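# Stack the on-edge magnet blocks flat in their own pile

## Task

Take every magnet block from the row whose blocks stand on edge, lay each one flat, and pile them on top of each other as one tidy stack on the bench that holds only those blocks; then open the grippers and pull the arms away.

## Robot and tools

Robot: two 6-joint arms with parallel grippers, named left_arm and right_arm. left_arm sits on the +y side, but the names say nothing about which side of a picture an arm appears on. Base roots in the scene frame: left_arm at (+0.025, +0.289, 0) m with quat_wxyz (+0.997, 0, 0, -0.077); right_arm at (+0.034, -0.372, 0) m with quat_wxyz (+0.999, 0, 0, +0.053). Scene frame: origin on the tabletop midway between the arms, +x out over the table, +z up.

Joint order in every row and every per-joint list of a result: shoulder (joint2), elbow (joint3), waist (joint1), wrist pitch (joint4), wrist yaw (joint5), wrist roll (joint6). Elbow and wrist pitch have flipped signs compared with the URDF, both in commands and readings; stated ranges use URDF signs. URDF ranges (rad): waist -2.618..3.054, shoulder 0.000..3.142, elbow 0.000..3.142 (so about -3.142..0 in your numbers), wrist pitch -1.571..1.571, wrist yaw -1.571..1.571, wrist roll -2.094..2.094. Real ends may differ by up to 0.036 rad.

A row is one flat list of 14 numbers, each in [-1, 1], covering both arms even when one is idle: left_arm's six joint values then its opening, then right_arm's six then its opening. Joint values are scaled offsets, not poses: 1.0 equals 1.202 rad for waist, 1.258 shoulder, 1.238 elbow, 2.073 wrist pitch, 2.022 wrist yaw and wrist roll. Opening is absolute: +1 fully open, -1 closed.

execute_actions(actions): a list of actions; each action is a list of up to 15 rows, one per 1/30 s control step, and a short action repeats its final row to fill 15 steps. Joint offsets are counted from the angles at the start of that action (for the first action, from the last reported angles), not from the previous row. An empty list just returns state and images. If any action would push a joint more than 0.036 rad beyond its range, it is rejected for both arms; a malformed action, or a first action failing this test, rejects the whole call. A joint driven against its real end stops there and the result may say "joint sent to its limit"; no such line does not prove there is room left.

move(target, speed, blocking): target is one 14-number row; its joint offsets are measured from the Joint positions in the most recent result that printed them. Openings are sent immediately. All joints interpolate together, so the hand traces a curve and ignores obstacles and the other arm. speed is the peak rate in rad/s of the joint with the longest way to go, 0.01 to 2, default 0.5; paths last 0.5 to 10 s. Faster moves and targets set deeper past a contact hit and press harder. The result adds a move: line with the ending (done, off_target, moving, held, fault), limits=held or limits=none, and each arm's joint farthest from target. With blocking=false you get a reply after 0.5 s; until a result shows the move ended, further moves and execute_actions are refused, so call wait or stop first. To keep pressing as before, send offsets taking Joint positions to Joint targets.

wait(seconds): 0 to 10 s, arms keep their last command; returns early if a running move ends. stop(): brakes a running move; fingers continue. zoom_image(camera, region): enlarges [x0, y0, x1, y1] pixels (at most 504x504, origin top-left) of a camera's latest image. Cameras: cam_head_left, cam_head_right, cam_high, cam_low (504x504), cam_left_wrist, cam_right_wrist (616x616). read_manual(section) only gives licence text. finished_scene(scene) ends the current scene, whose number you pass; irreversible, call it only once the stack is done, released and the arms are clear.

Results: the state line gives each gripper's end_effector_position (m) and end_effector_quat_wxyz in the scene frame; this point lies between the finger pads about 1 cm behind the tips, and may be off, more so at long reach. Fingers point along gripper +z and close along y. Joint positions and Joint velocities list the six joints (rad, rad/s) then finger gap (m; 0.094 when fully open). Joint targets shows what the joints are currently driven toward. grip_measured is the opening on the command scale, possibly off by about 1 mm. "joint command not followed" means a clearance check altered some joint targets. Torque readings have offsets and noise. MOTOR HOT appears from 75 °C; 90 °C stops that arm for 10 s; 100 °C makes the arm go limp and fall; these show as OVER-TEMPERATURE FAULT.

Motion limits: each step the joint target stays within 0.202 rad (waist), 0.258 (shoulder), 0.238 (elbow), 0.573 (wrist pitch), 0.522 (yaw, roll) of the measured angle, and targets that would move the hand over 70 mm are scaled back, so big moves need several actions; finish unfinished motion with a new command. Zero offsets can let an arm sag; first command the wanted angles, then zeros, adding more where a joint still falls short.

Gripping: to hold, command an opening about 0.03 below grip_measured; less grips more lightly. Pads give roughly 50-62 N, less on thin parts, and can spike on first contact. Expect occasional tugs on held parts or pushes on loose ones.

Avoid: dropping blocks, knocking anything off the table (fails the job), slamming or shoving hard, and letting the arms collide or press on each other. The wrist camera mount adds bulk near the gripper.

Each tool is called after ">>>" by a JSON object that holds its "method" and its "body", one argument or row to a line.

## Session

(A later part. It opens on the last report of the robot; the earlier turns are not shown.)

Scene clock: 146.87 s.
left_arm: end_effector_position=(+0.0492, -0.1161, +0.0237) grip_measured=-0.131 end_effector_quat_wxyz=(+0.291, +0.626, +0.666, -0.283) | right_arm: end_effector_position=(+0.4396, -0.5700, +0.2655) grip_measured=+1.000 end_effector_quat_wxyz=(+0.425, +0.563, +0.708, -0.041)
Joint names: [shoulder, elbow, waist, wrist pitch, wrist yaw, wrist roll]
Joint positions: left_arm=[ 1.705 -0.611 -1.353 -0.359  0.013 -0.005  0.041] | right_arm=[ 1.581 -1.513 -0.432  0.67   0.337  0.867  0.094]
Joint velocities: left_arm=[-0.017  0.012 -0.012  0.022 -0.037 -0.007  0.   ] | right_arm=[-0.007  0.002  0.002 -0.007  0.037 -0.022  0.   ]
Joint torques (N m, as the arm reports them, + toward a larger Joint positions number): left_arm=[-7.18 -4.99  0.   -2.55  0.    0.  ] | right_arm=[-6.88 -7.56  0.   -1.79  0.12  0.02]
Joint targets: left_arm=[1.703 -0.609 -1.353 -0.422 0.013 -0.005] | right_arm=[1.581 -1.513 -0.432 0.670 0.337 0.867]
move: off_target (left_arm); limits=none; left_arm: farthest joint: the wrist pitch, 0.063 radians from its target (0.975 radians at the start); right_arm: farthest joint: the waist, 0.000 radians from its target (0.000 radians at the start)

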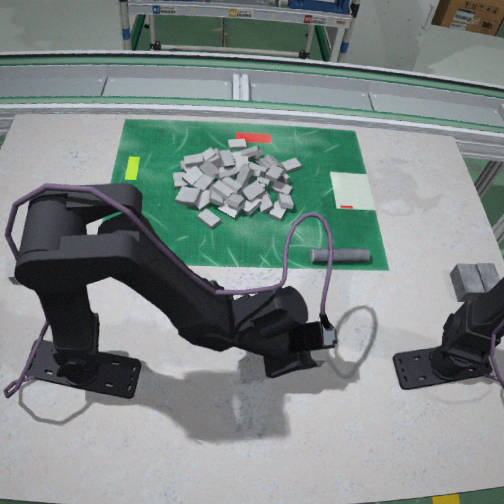

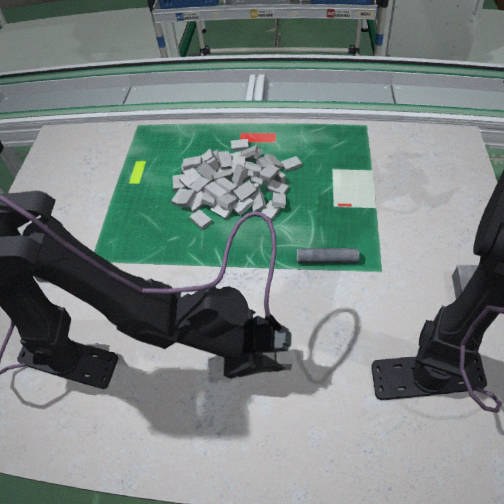

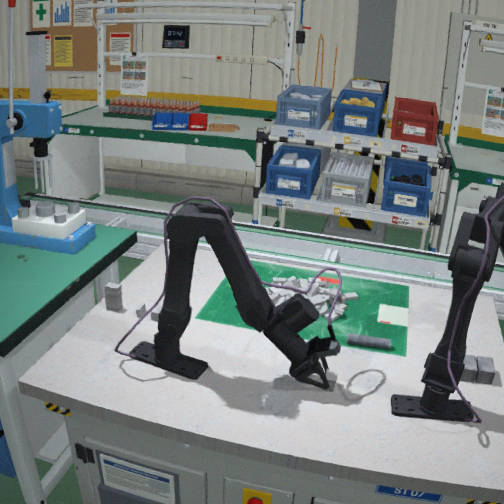

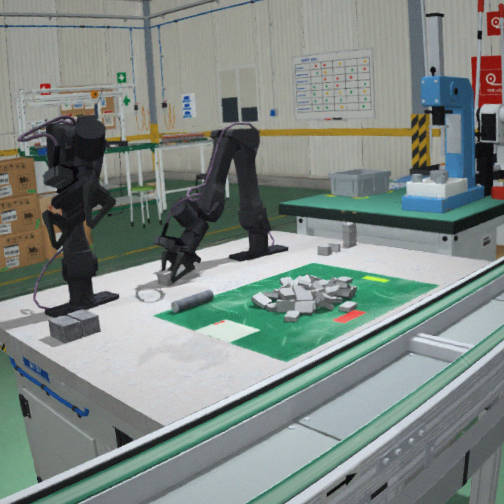

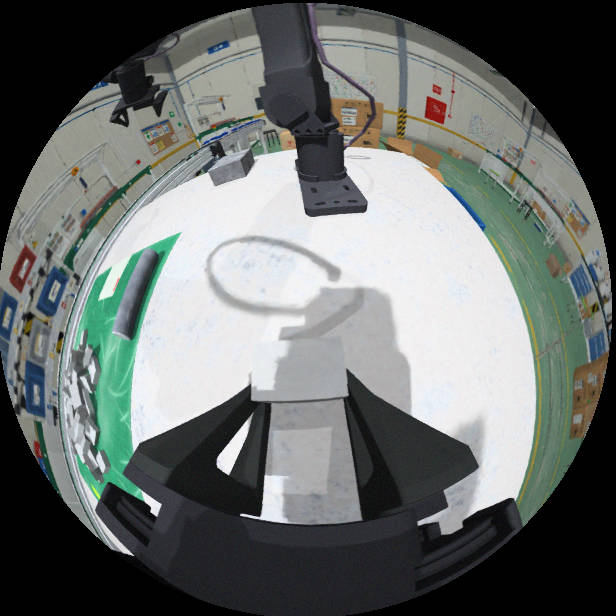

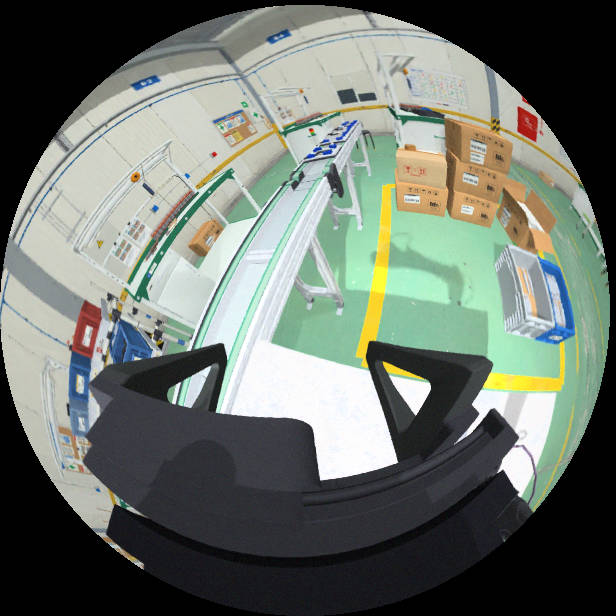

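>>> {"method": "move", "body": {
  "target": [0.056,0.025,0,-0.131,0,0,-0.25,0,0,0,0,0,0,1],
  "speed": 0.15
}}

>>> {"method": "zoom_image", "body": {
  "camera": "cam_high",
  "region": [270, 330, 370, 410]
}}

>>> {"method": "zoom_image", "body": {
  "camera": "cam_low",
  "region": [120, 230, 220, 310]
}}

Scene clock: 156.90 s.
left_arm: end_effector_position=(+0.0501, -0.1309, +0.0244) grip_measured=-0.131 end_effector_quat_wxyz=(+0.325, +0.611, +0.650, -0.315) | right_arm: end_effector_position=(+0.4396, -0.5700, +0.2655) grip_measured=+1.000 end_effector_quat_wxyz=(+0.425, +0.563, +0.708, -0.041)
Joint names: [shoulder, elbow, waist, wrist pitch, wrist yaw, wrist roll]
Joint positions: left_arm=[ 1.777 -0.582 -1.353 -0.564  0.013 -0.005  0.041] | right_arm=[ 1.581 -1.513 -0.432  0.67   0.337  0.867  0.094]
Joint velocities: left_arm=[-0.002  0.007 -0.032  0.007  0.051  0.022 -0.   ] | right_arm=[ 0.017  0.007 -0.017  0.022  0.066 -0.007  0.   ]
Joint torques (N m, as the arm reports them, + toward a larger Joint positions number): left_arm=[-7.47 -4.78  0.   -2.72  0.01  0.  ] | right_arm=[-6.85 -7.54 -0.01 -1.8   0.13  0.03]
Joint targets: left_arm=[1.775 -0.580 -1.353 -0.631 0.013 -0.005] | right_arm=[1.581 -1.513 -0.432 0.670 0.337 0.867]
move: off_target (left_arm); limits=none; left_arm: farthest joint: the wrist pitch, 0.066 radians from its target (0.271 radians at the start); right_arm: farthest joint: the waist, 0.000 radians from its target (0.000 radians at the start)

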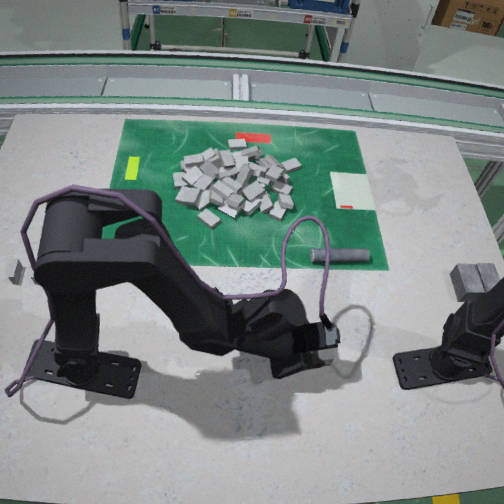

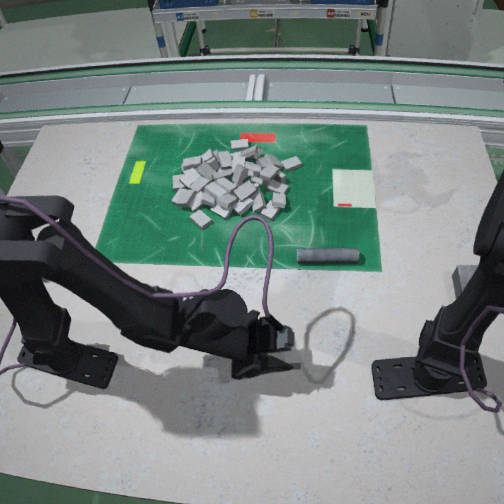

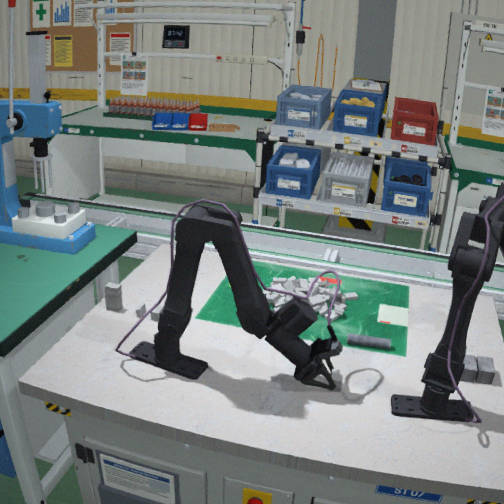

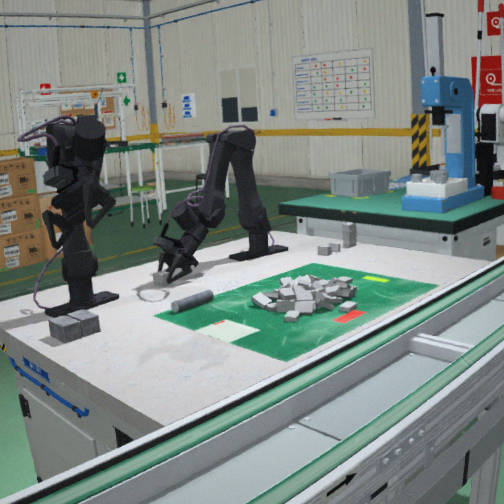

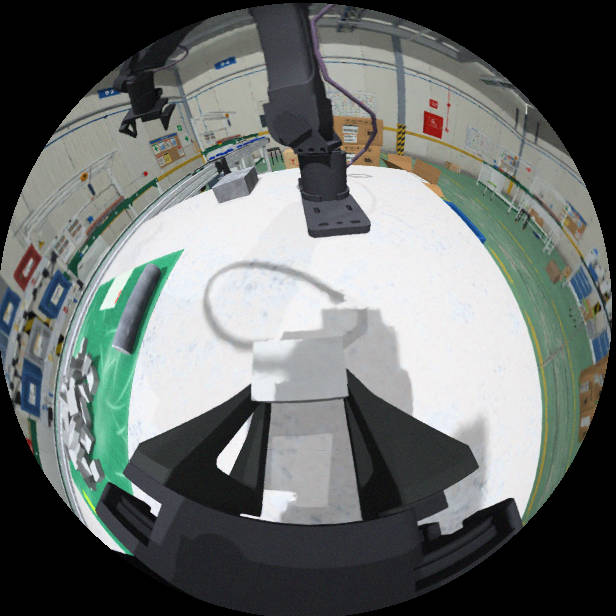

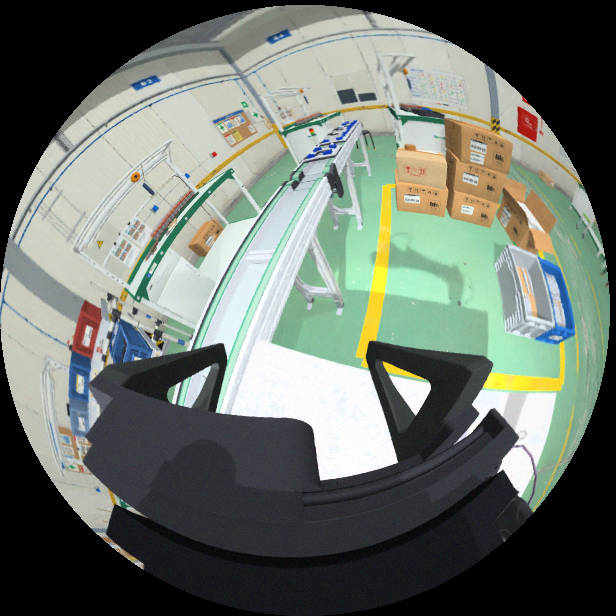

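Region (270, 330, 370, 410) of cam_high's 504x504 image, scaled by 5.040, with more detail than that image has; it fills the top 403 rows of this view, and the rest is white.

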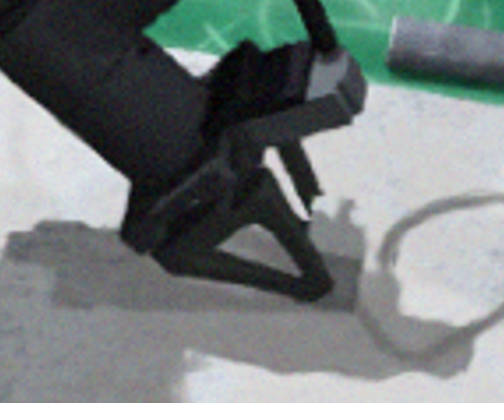

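Region (120, 230, 220, 310) of cam_low's 504x504 image, scaled by 5.040, with more detail than that image has; it fills the top 403 rows of this view, and the rest is white.

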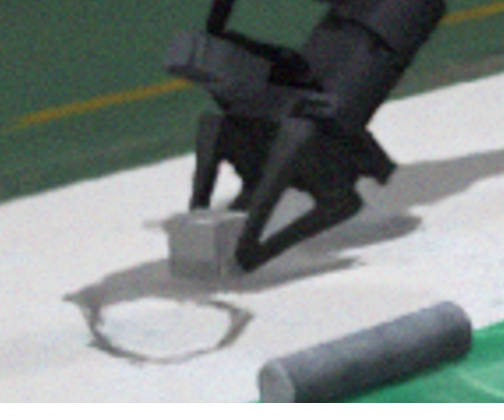

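>>> {"method": "execute_actions", "body": {
  "actions": [
    [[0.006,0,0,-0.032,0,0,-0.25,0,0,0,0,0,0,1]],
    [[0.008,0,0,-0.032,0,0,-0.25,0,0,0,0,0,0,1]]
  ]
}}

>>> {"method": "zoom_image", "body": {
  "camera": "cam_low",
  "region": [120, 230, 220, 310]
}}

Scene clock: 162.03 s.
left_arm: end_effector_position=(+0.0502, -0.1315, +0.0203) grip_measured=-0.131 end_effector_quat_wxyz=(+0.324, +0.611, +0.650, -0.314) | right_arm: end_effector_position=(+0.4396, -0.5700, +0.2655) grip_measured=+1.000 end_effector_quat_wxyz=(+0.425, +0.563, +0.708, -0.041)
Joint names: [shoulder, elbow, waist, wrist pitch, wrist yaw, wrist roll]
Joint positions: left_arm=[ 1.795 -0.582 -1.353 -0.58   0.013 -0.005  0.041] | right_arm=[ 1.581 -1.513 -0.432  0.67   0.337  0.867  0.094]
Joint velocities: left_arm=[-0.007 -0.002 -0.002  0.007  0.051  0.022  0.001] | right_arm=[-0.007  0.027 -0.012  0.081  0.022  0.007  0.   ]
Joint torques (N m, as the arm reports them, + toward a larger Joint positions number): left_arm=[-7.2  -4.79 -0.03 -2.56  0.   -0.01] | right_arm=[-6.83 -7.52 -0.01 -1.79  0.13  0.03]
Joint targets: left_arm=[1.798 -0.582 -1.353 -0.634 0.013 -0.005] | right_arm=[1.581 -1.513 -0.432 0.670 0.337 0.867]

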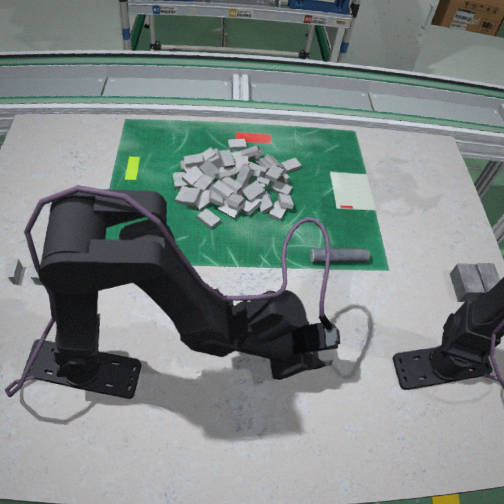

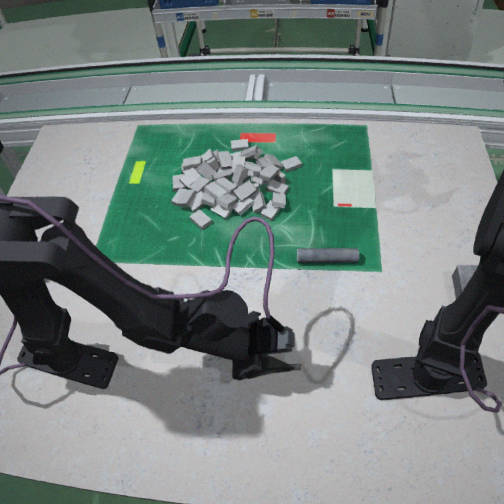

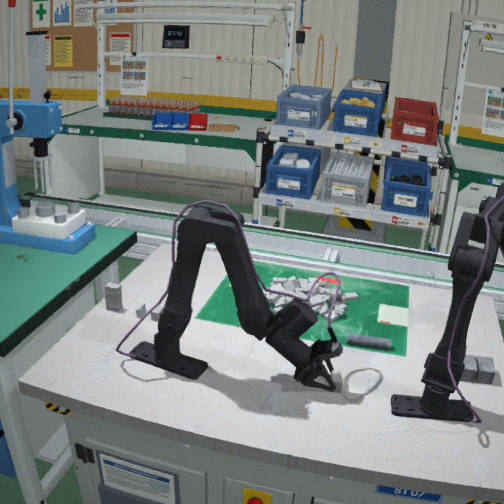

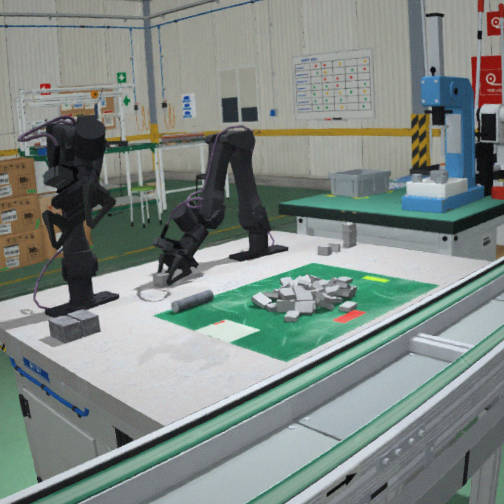

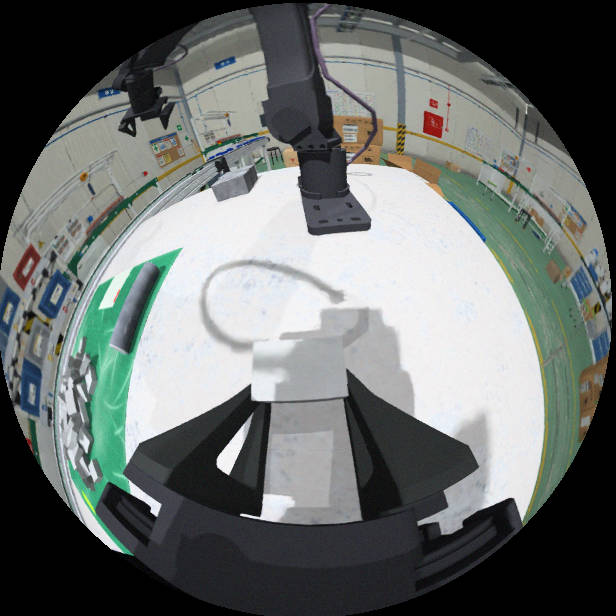

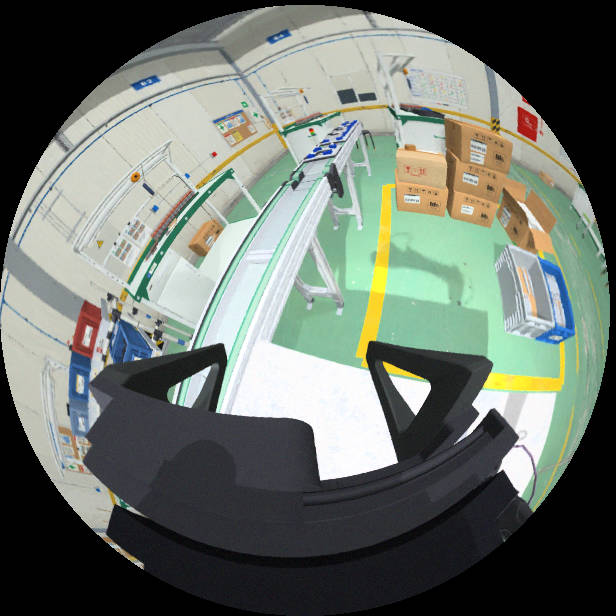

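Region (120, 230, 220, 310) of cam_low's 504x504 image, scaled by 5.040, with more detail than that image has; it fills the top 403 rows of this view, and the rest is white.

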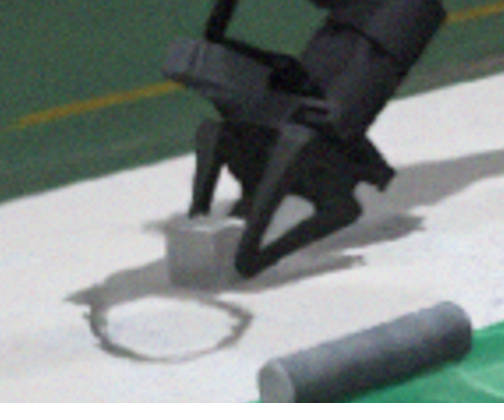

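>>> {"method": "execute_actions", "body": {
  "actions": [
    [[0,0,0,-0.027,0,0,0.3,0,0,0,0,0,0,1]]
  ]
}}

>>> {"method": "move", "body": {
  "target": [-0.25,0,0,-0.03,0,0,0.3,0,0,0,0,0,0,1],
  "speed": 0.4
}}

>>> {"method": "move", "body": {
  "target": [-0.05,-0.42,0.9,0.75,0,0.252,1,0,0,0,0,0,0,1],
  "speed": 1.2
}}

Scene clock: 171.83 s.
left_arm: end_effector_position=(+0.0506, -0.1379, +0.0295) grip_measured=+0.298 end_effector_quat_wxyz=(+0.339, +0.604, +0.642, -0.328) | right_arm: end_effector_position=(+0.4396, -0.5700, +0.2655) grip_measured=+1.000 end_effector_quat_wxyz=(+0.425, +0.563, +0.708, -0.041)
Joint names: [shoulder, elbow, waist, wrist pitch, wrist yaw, wrist roll]
Joint positions: left_arm=[ 1.795 -0.582 -1.353 -0.625  0.013 -0.005  0.061] | right_arm=[ 1.581 -1.513 -0.432  0.67   0.337  0.867  0.094]
Joint velocities: left_arm=[ 0.002 -0.002 -0.017 -0.037  0.081  0.051 -0.   ] | right_arm=[ 0.002 -0.012 -0.022  0.022 -0.022  0.037  0.   ]
Joint torques (N m, as the arm reports them, + toward a larger Joint positions number): left_arm=[-7.42 -4.81 -0.02 -2.1  -0.01  0.01] | right_arm=[-6.79 -7.52 -0.04 -1.8   0.13  0.02]
Joint targets: left_arm=[1.795 -0.582 -1.353 -0.637 0.013 -0.005] | right_arm=[1.581 -1.513 -0.432 0.670 0.337 0.867]

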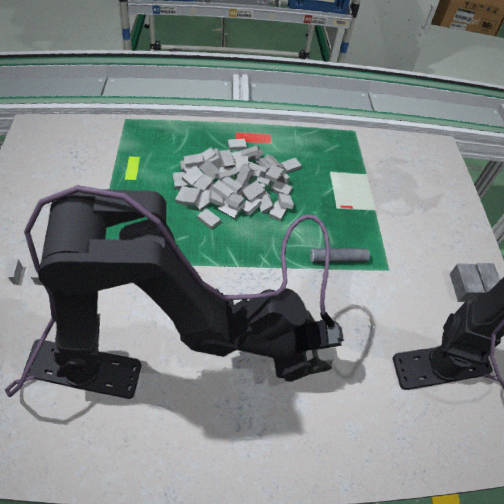

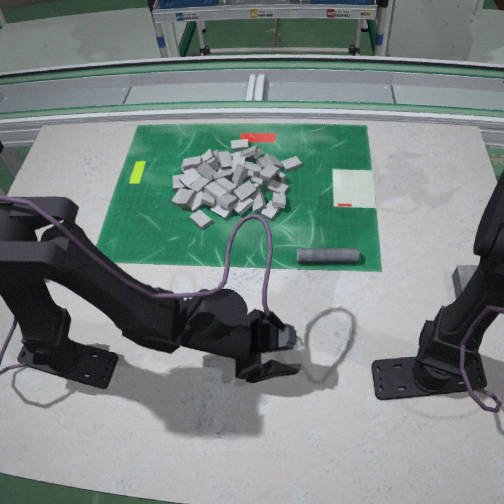

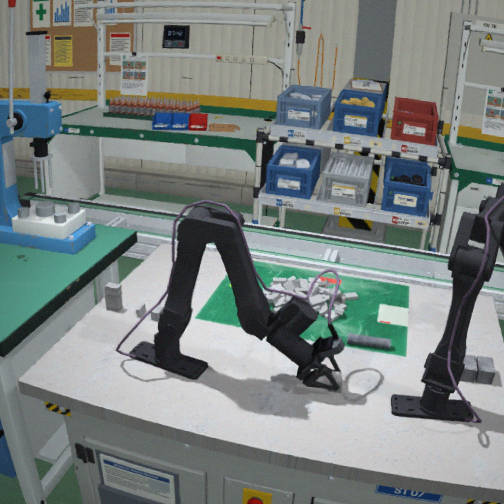

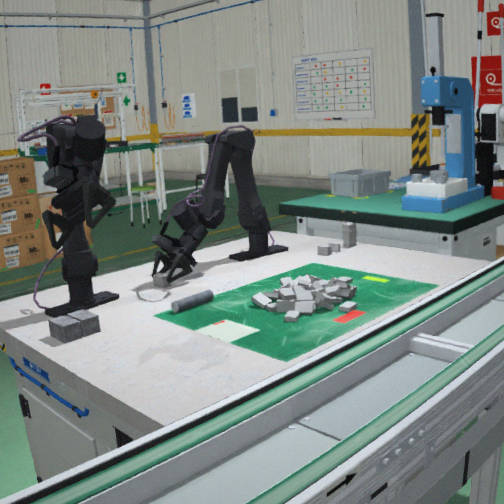

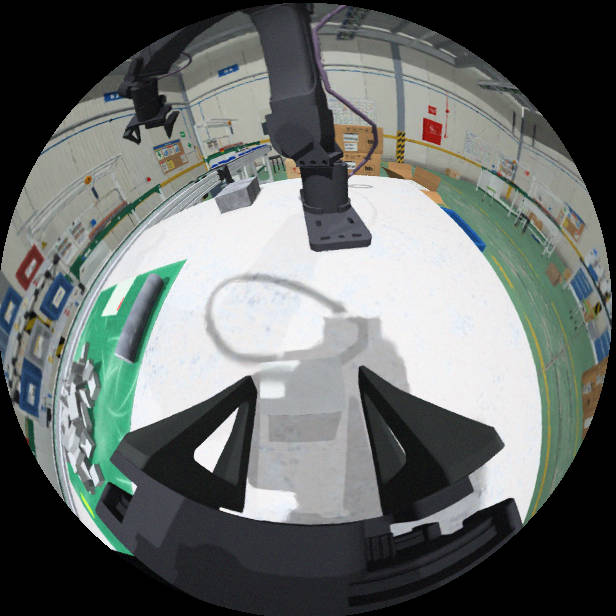

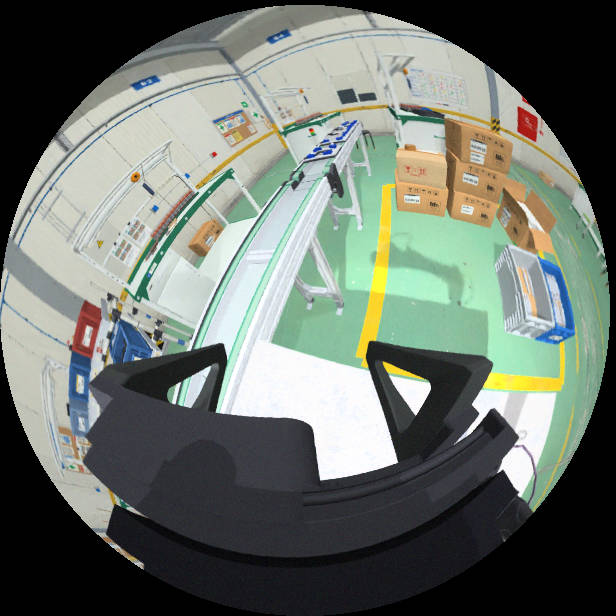

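Scene clock: 173.00 s.
left_arm: end_effector_position=(+0.0513, -0.1499, +0.1686) grip_measured=+0.298 end_effector_quat_wxyz=(+0.449, +0.537, +0.569, -0.431) | right_arm: end_effector_position=(+0.4396, -0.5700, +0.2655) grip_measured=+1.000 end_effector_quat_wxyz=(+0.425, +0.563, +0.708, -0.041)
Joint names: [shoulder, elbow, waist, wrist pitch, wrist yaw, wrist roll]
Joint positions: left_arm=[ 1.495 -0.582 -1.353 -0.686  0.013 -0.005  0.061] | right_arm=[ 1.581 -1.513 -0.432  0.67   0.337  0.867  0.094]
Joint velocities: left_arm=[-0.012  0.002  0.012  0.007 -0.007 -0.007 -0.001] | right_arm=[ 0.022  0.012 -0.002 -0.022 -0.037  0.007  0.   ]
Joint torques (N m, as the arm reports them, + toward a larger Joint positions number): left_arm=[-6.92 -6.13 -0.01 -2.24  0.    0.  ] | right_arm=[-6.89 -7.54  0.02 -1.78  0.14  0.04]
Joint targets: left_arm=[1.481 -0.582 -1.353 -0.687 0.013 -0.005] | right_arm=[1.581 -1.513 -0.432 0.670 0.337 0.867]
move: done; limits=none; left_arm: farthest joint: the shoulder, 0.014 radians from its target (0.315 radians at the start); right_arm: farthest joint: the waist, 0.000 radians from its target (0.000 radians at the start)

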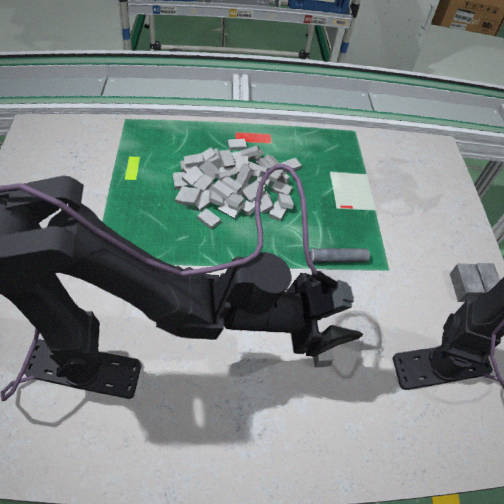

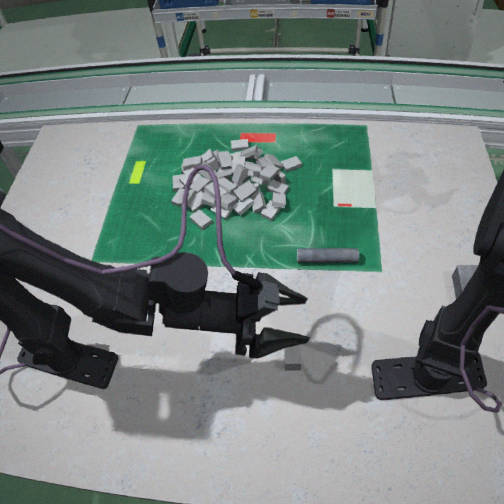

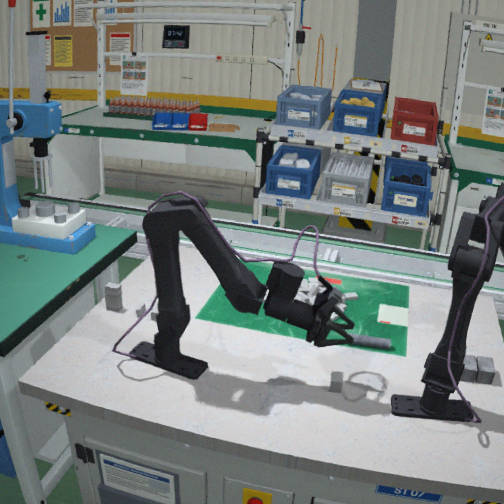

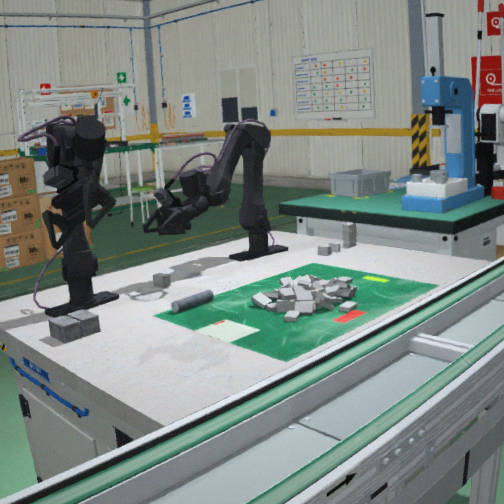

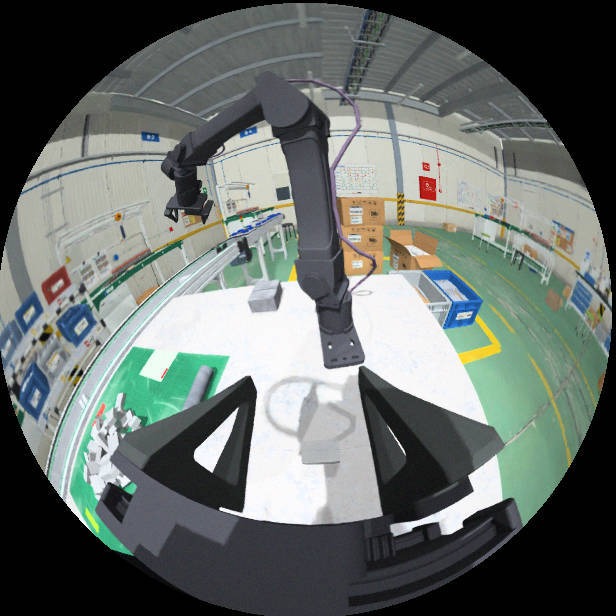

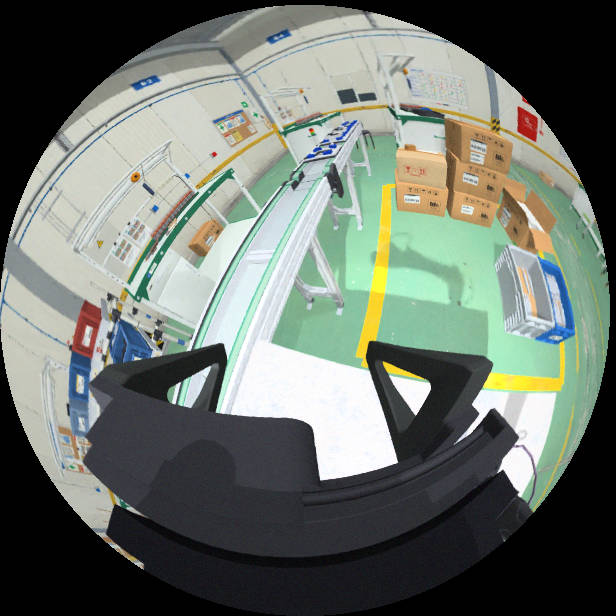

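Scene clock: 175.27 s.
left_arm: end_effector_position=(+0.3197, +0.1524, +0.1150) grip_measured=+1.000 end_effector_quat_wxyz=(+0.176, +0.442, +0.879, +0.001) | right_arm: end_effector_position=(+0.4396, -0.5700, +0.2655) grip_measured=+1.000 end_effector_quat_wxyz=(+0.425, +0.563, +0.708, -0.041)
Joint names: [shoulder, elbow, waist, wrist pitch, wrist yaw, wrist roll]
Joint positions: left_arm=[ 1.451 -1.081 -0.277  0.846  0.01   0.499  0.094] | right_arm=[ 1.581 -1.513 -0.432  0.67   0.337  0.867  0.094]
Joint velocities: left_arm=[-0.012  0.012 -0.007  0.066  0.022  0.037  0.   ] | right_arm=[-0.022 -0.017 -0.007  0.022 -0.051  0.022  0.   ]
Joint torques (N m, as the arm reports them, + toward a larger Joint positions number): left_arm=[-7.12 -7.82  0.43 -0.78  0.04  0.04] | right_arm=[-6.85 -7.54 -0.04 -1.8   0.12  0.03]
Joint targets: left_arm=[1.432 -1.102 -0.272 0.869 0.013 0.504] | right_arm=[1.581 -1.513 -0.432 0.670 0.337 0.867]
move: off_target (left_arm); limits=none; left_arm: farthest joint: the wrist pitch, 0.023 radians from its target (1.554 radians at the start); right_arm: farthest joint: the waist, 0.000 radians from its target (0.000 radians at the start)

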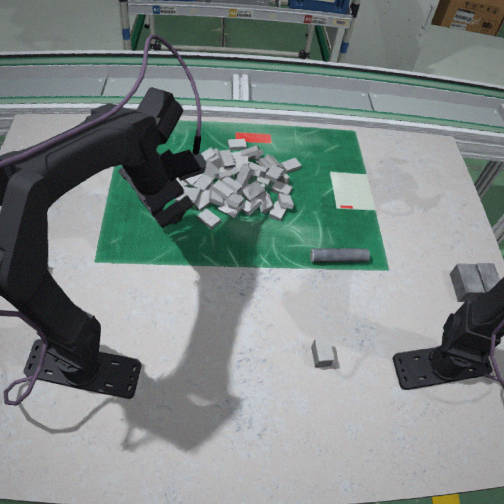

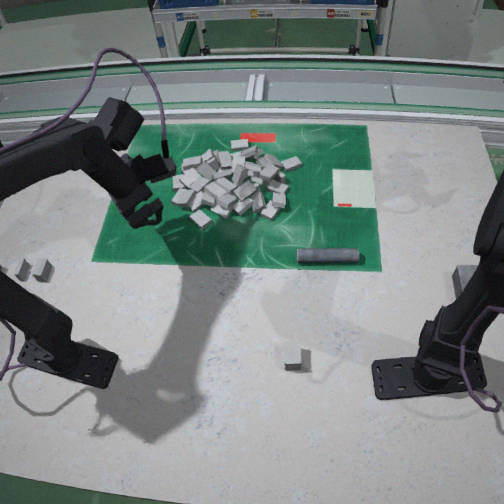

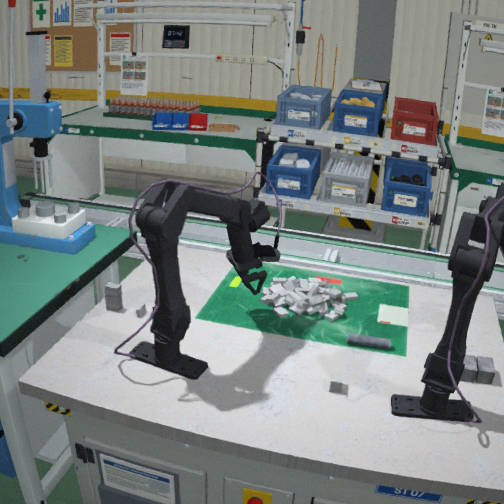

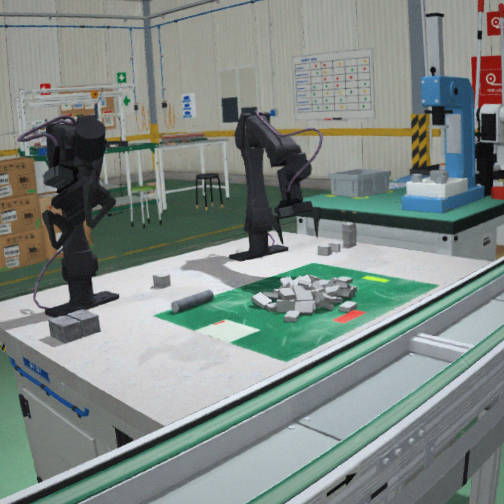

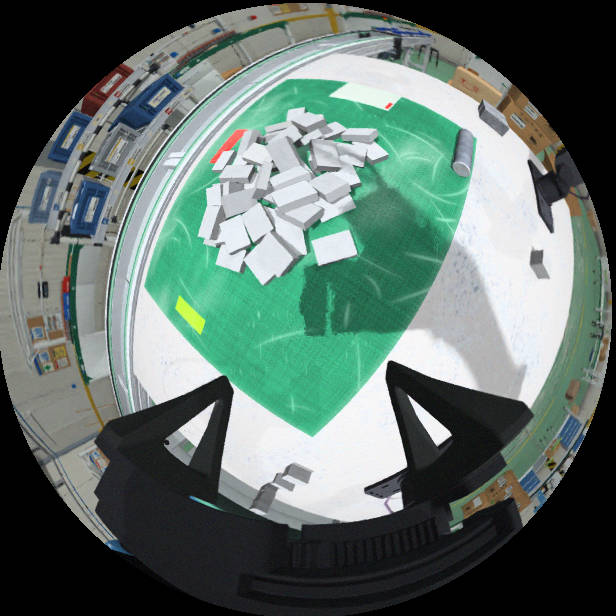

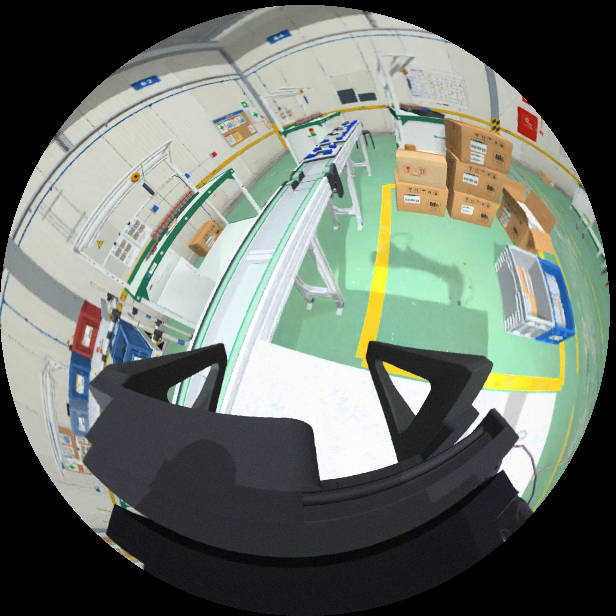

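>>> {"method": "move", "body": {
  "target": [0,0.11,0.866,0.112,0,0,1,0,0,0,0,0,0,1],
  "speed": 1.0
}}

Scene clock: 179.30 s.
left_arm: end_effector_position=(+0.2198, +0.4232, +0.0686) grip_measured=+1.000 end_effector_quat_wxyz=(+0.009, -0.052, +0.999, +0.002) | right_arm: end_effector_position=(+0.4396, -0.5700, +0.2655) grip_measured=+1.000 end_effector_quat_wxyz=(+0.425, +0.563, +0.708, -0.041)
Joint names: [shoulder, elbow, waist, wrist pitch, wrist yaw, wrist roll]
Joint positions: left_arm=[ 1.451 -0.955  0.758  1.058  0.005  0.5    0.094] | right_arm=[ 1.581 -1.513 -0.432  0.67   0.337  0.867  0.094]
Joint velocities: left_arm=[ 0.002 -0.022  0.002 -0.051  0.007  0.022  0.   ] | right_arm=[ 0.007 -0.002 -0.007  0.051  0.022 -0.022  0.   ]
Joint torques (N m, as the arm reports them, + toward a larger Joint positions number): left_arm=[-4.86 -4.87  0.48 -0.09  0.05  0.  ] | right_arm=[-6.86 -7.62 -0.01 -1.8   0.13  0.04]
Joint targets: left_arm=[1.451 -0.944 0.764 1.078 0.010 0.499] | right_arm=[1.581 -1.513 -0.432 0.670 0.337 0.867]
move: done; limits=none; left_arm: farthest joint: the wrist pitch, 0.020 radians from its target (0.232 radians at the start); right_arm: farthest joint: the waist, 0.000 radians from its target (0.000 radians at the start)

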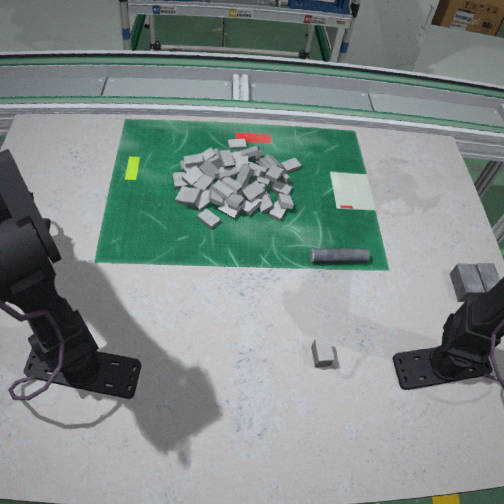

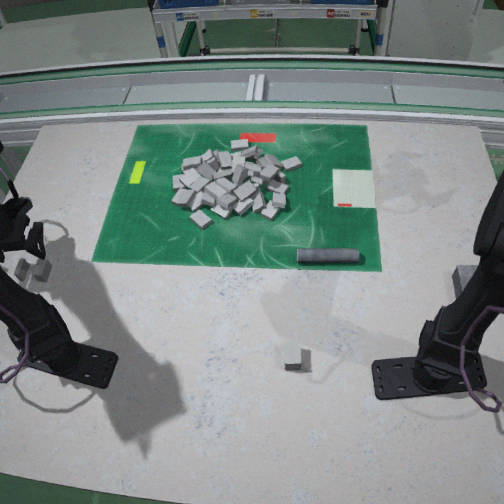

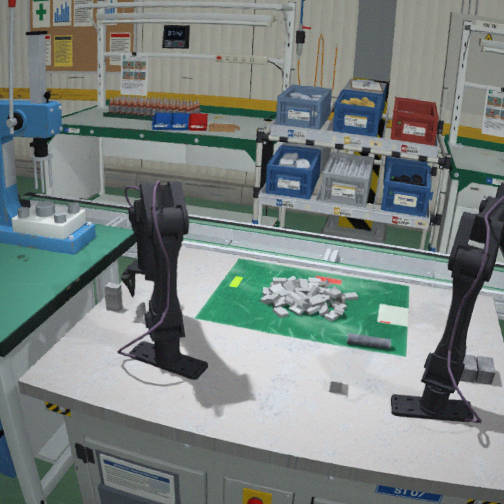

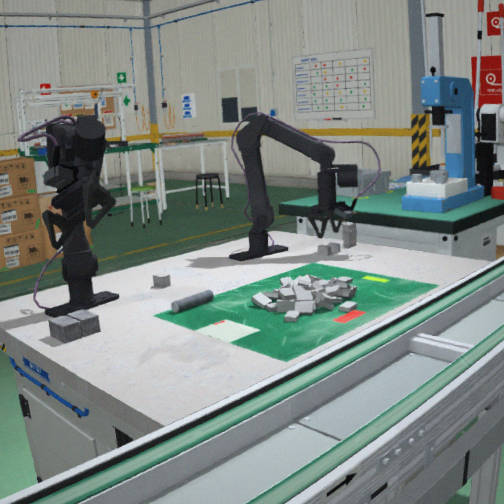

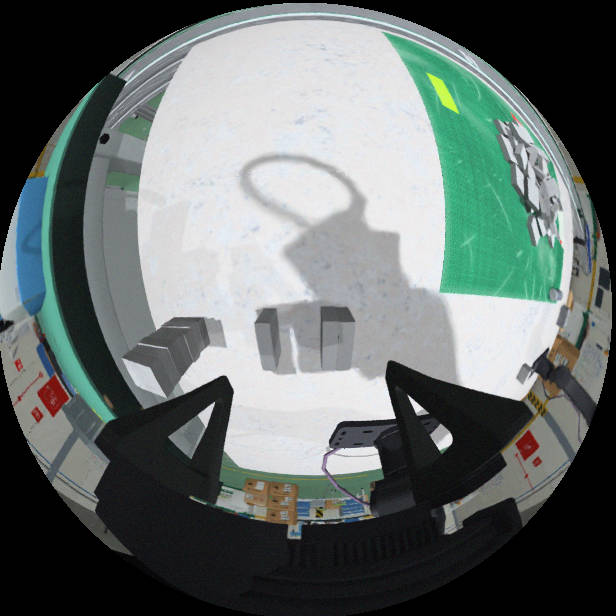

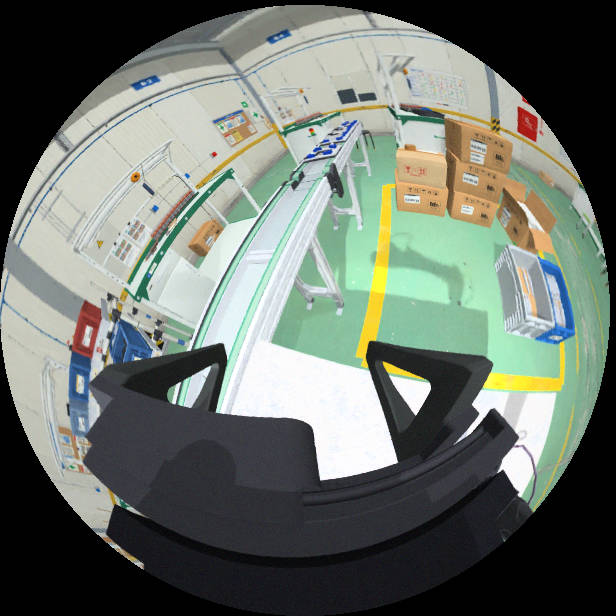

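>>> {"method": "move", "body": {
  "target": [0.072,0.12,0,-0.108,0,0,0.8,0,0,0,0,0,0,1],
  "speed": 0.2
}}

Scene clock: 194.97 s.
left_arm: end_effector_position=(+0.2192, +0.4227, +0.0190) grip_measured=+0.802 end_effector_quat_wxyz=(+0.005, -0.052, +0.999, -0.000) | right_arm: end_effector_position=(+0.4396, -0.5700, +0.2655) grip_measured=+1.000 end_effector_quat_wxyz=(+0.425, +0.563, +0.708, -0.041)
Joint names: [shoulder, elbow, waist, wrist pitch, wrist yaw, wrist roll]
Joint positions: left_arm=[ 1.532 -0.818  0.758  0.849  0.005  0.5    0.085] | right_arm=[ 1.581 -1.513 -0.432  0.67   0.337  0.867  0.094]
Joint velocities: left_arm=[-0.002  0.002 -0.022  0.022 -0.037 -0.037  0.001] | right_arm=[ 0.007 -0.012  0.012 -0.022 -0.022  0.037  0.   ]
Joint torques (N m, as the arm reports them, + toward a larger Joint positions number): left_arm=[-4.43 -4.47  0.03 -0.47  0.01  0.01] | right_arm=[-6.84 -7.49  0.02 -1.77  0.12  0.04]
Joint targets: left_arm=[1.542 -0.807 0.758 0.834 0.005 0.500] | right_arm=[1.581 -1.513 -0.432 0.670 0.337 0.867]
move: done; limits=none; left_arm: farthest joint: the wrist pitch, 0.015 radians from its target (0.224 radians at the start); right_arm: farthest joint: the waist, 0.000 radians from its target (0.000 radians at the start)

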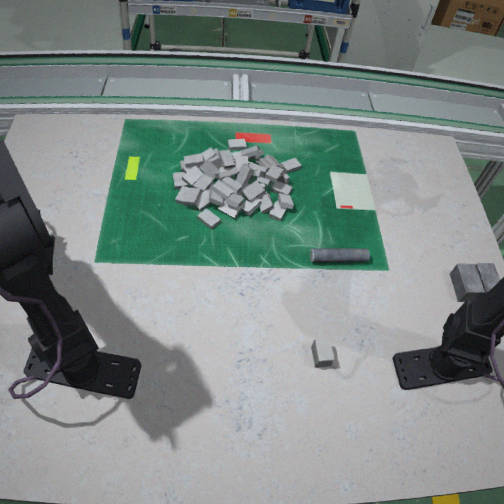

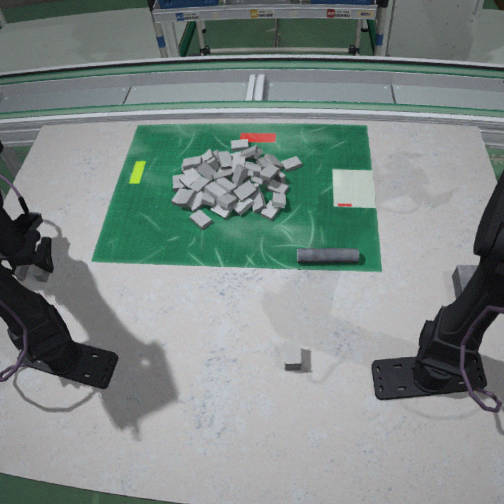

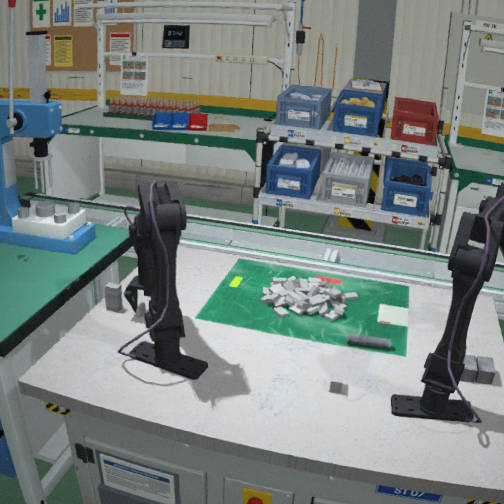

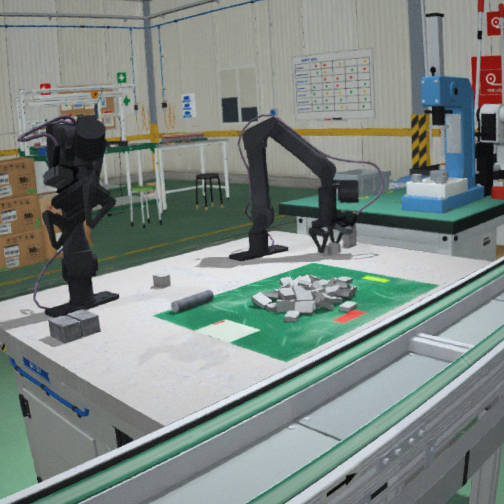

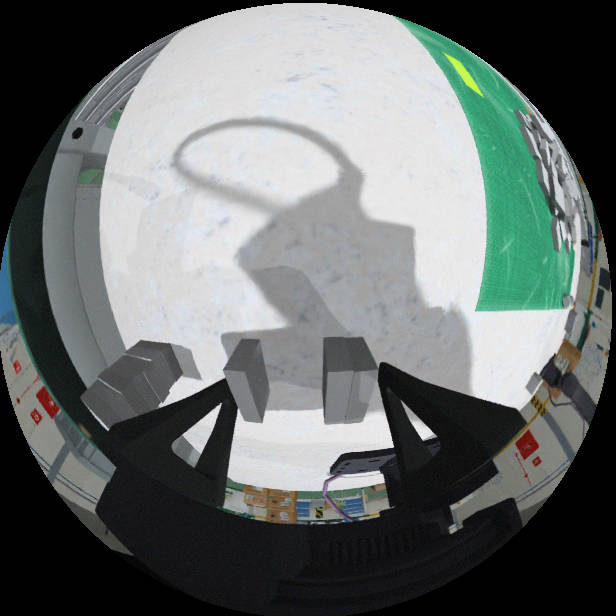

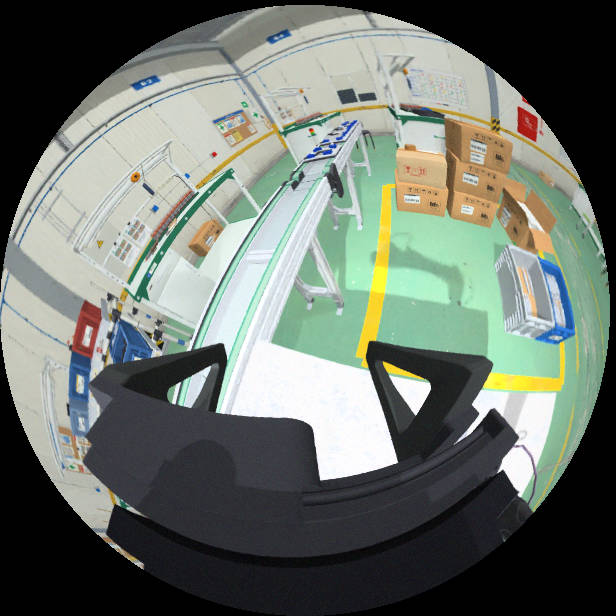

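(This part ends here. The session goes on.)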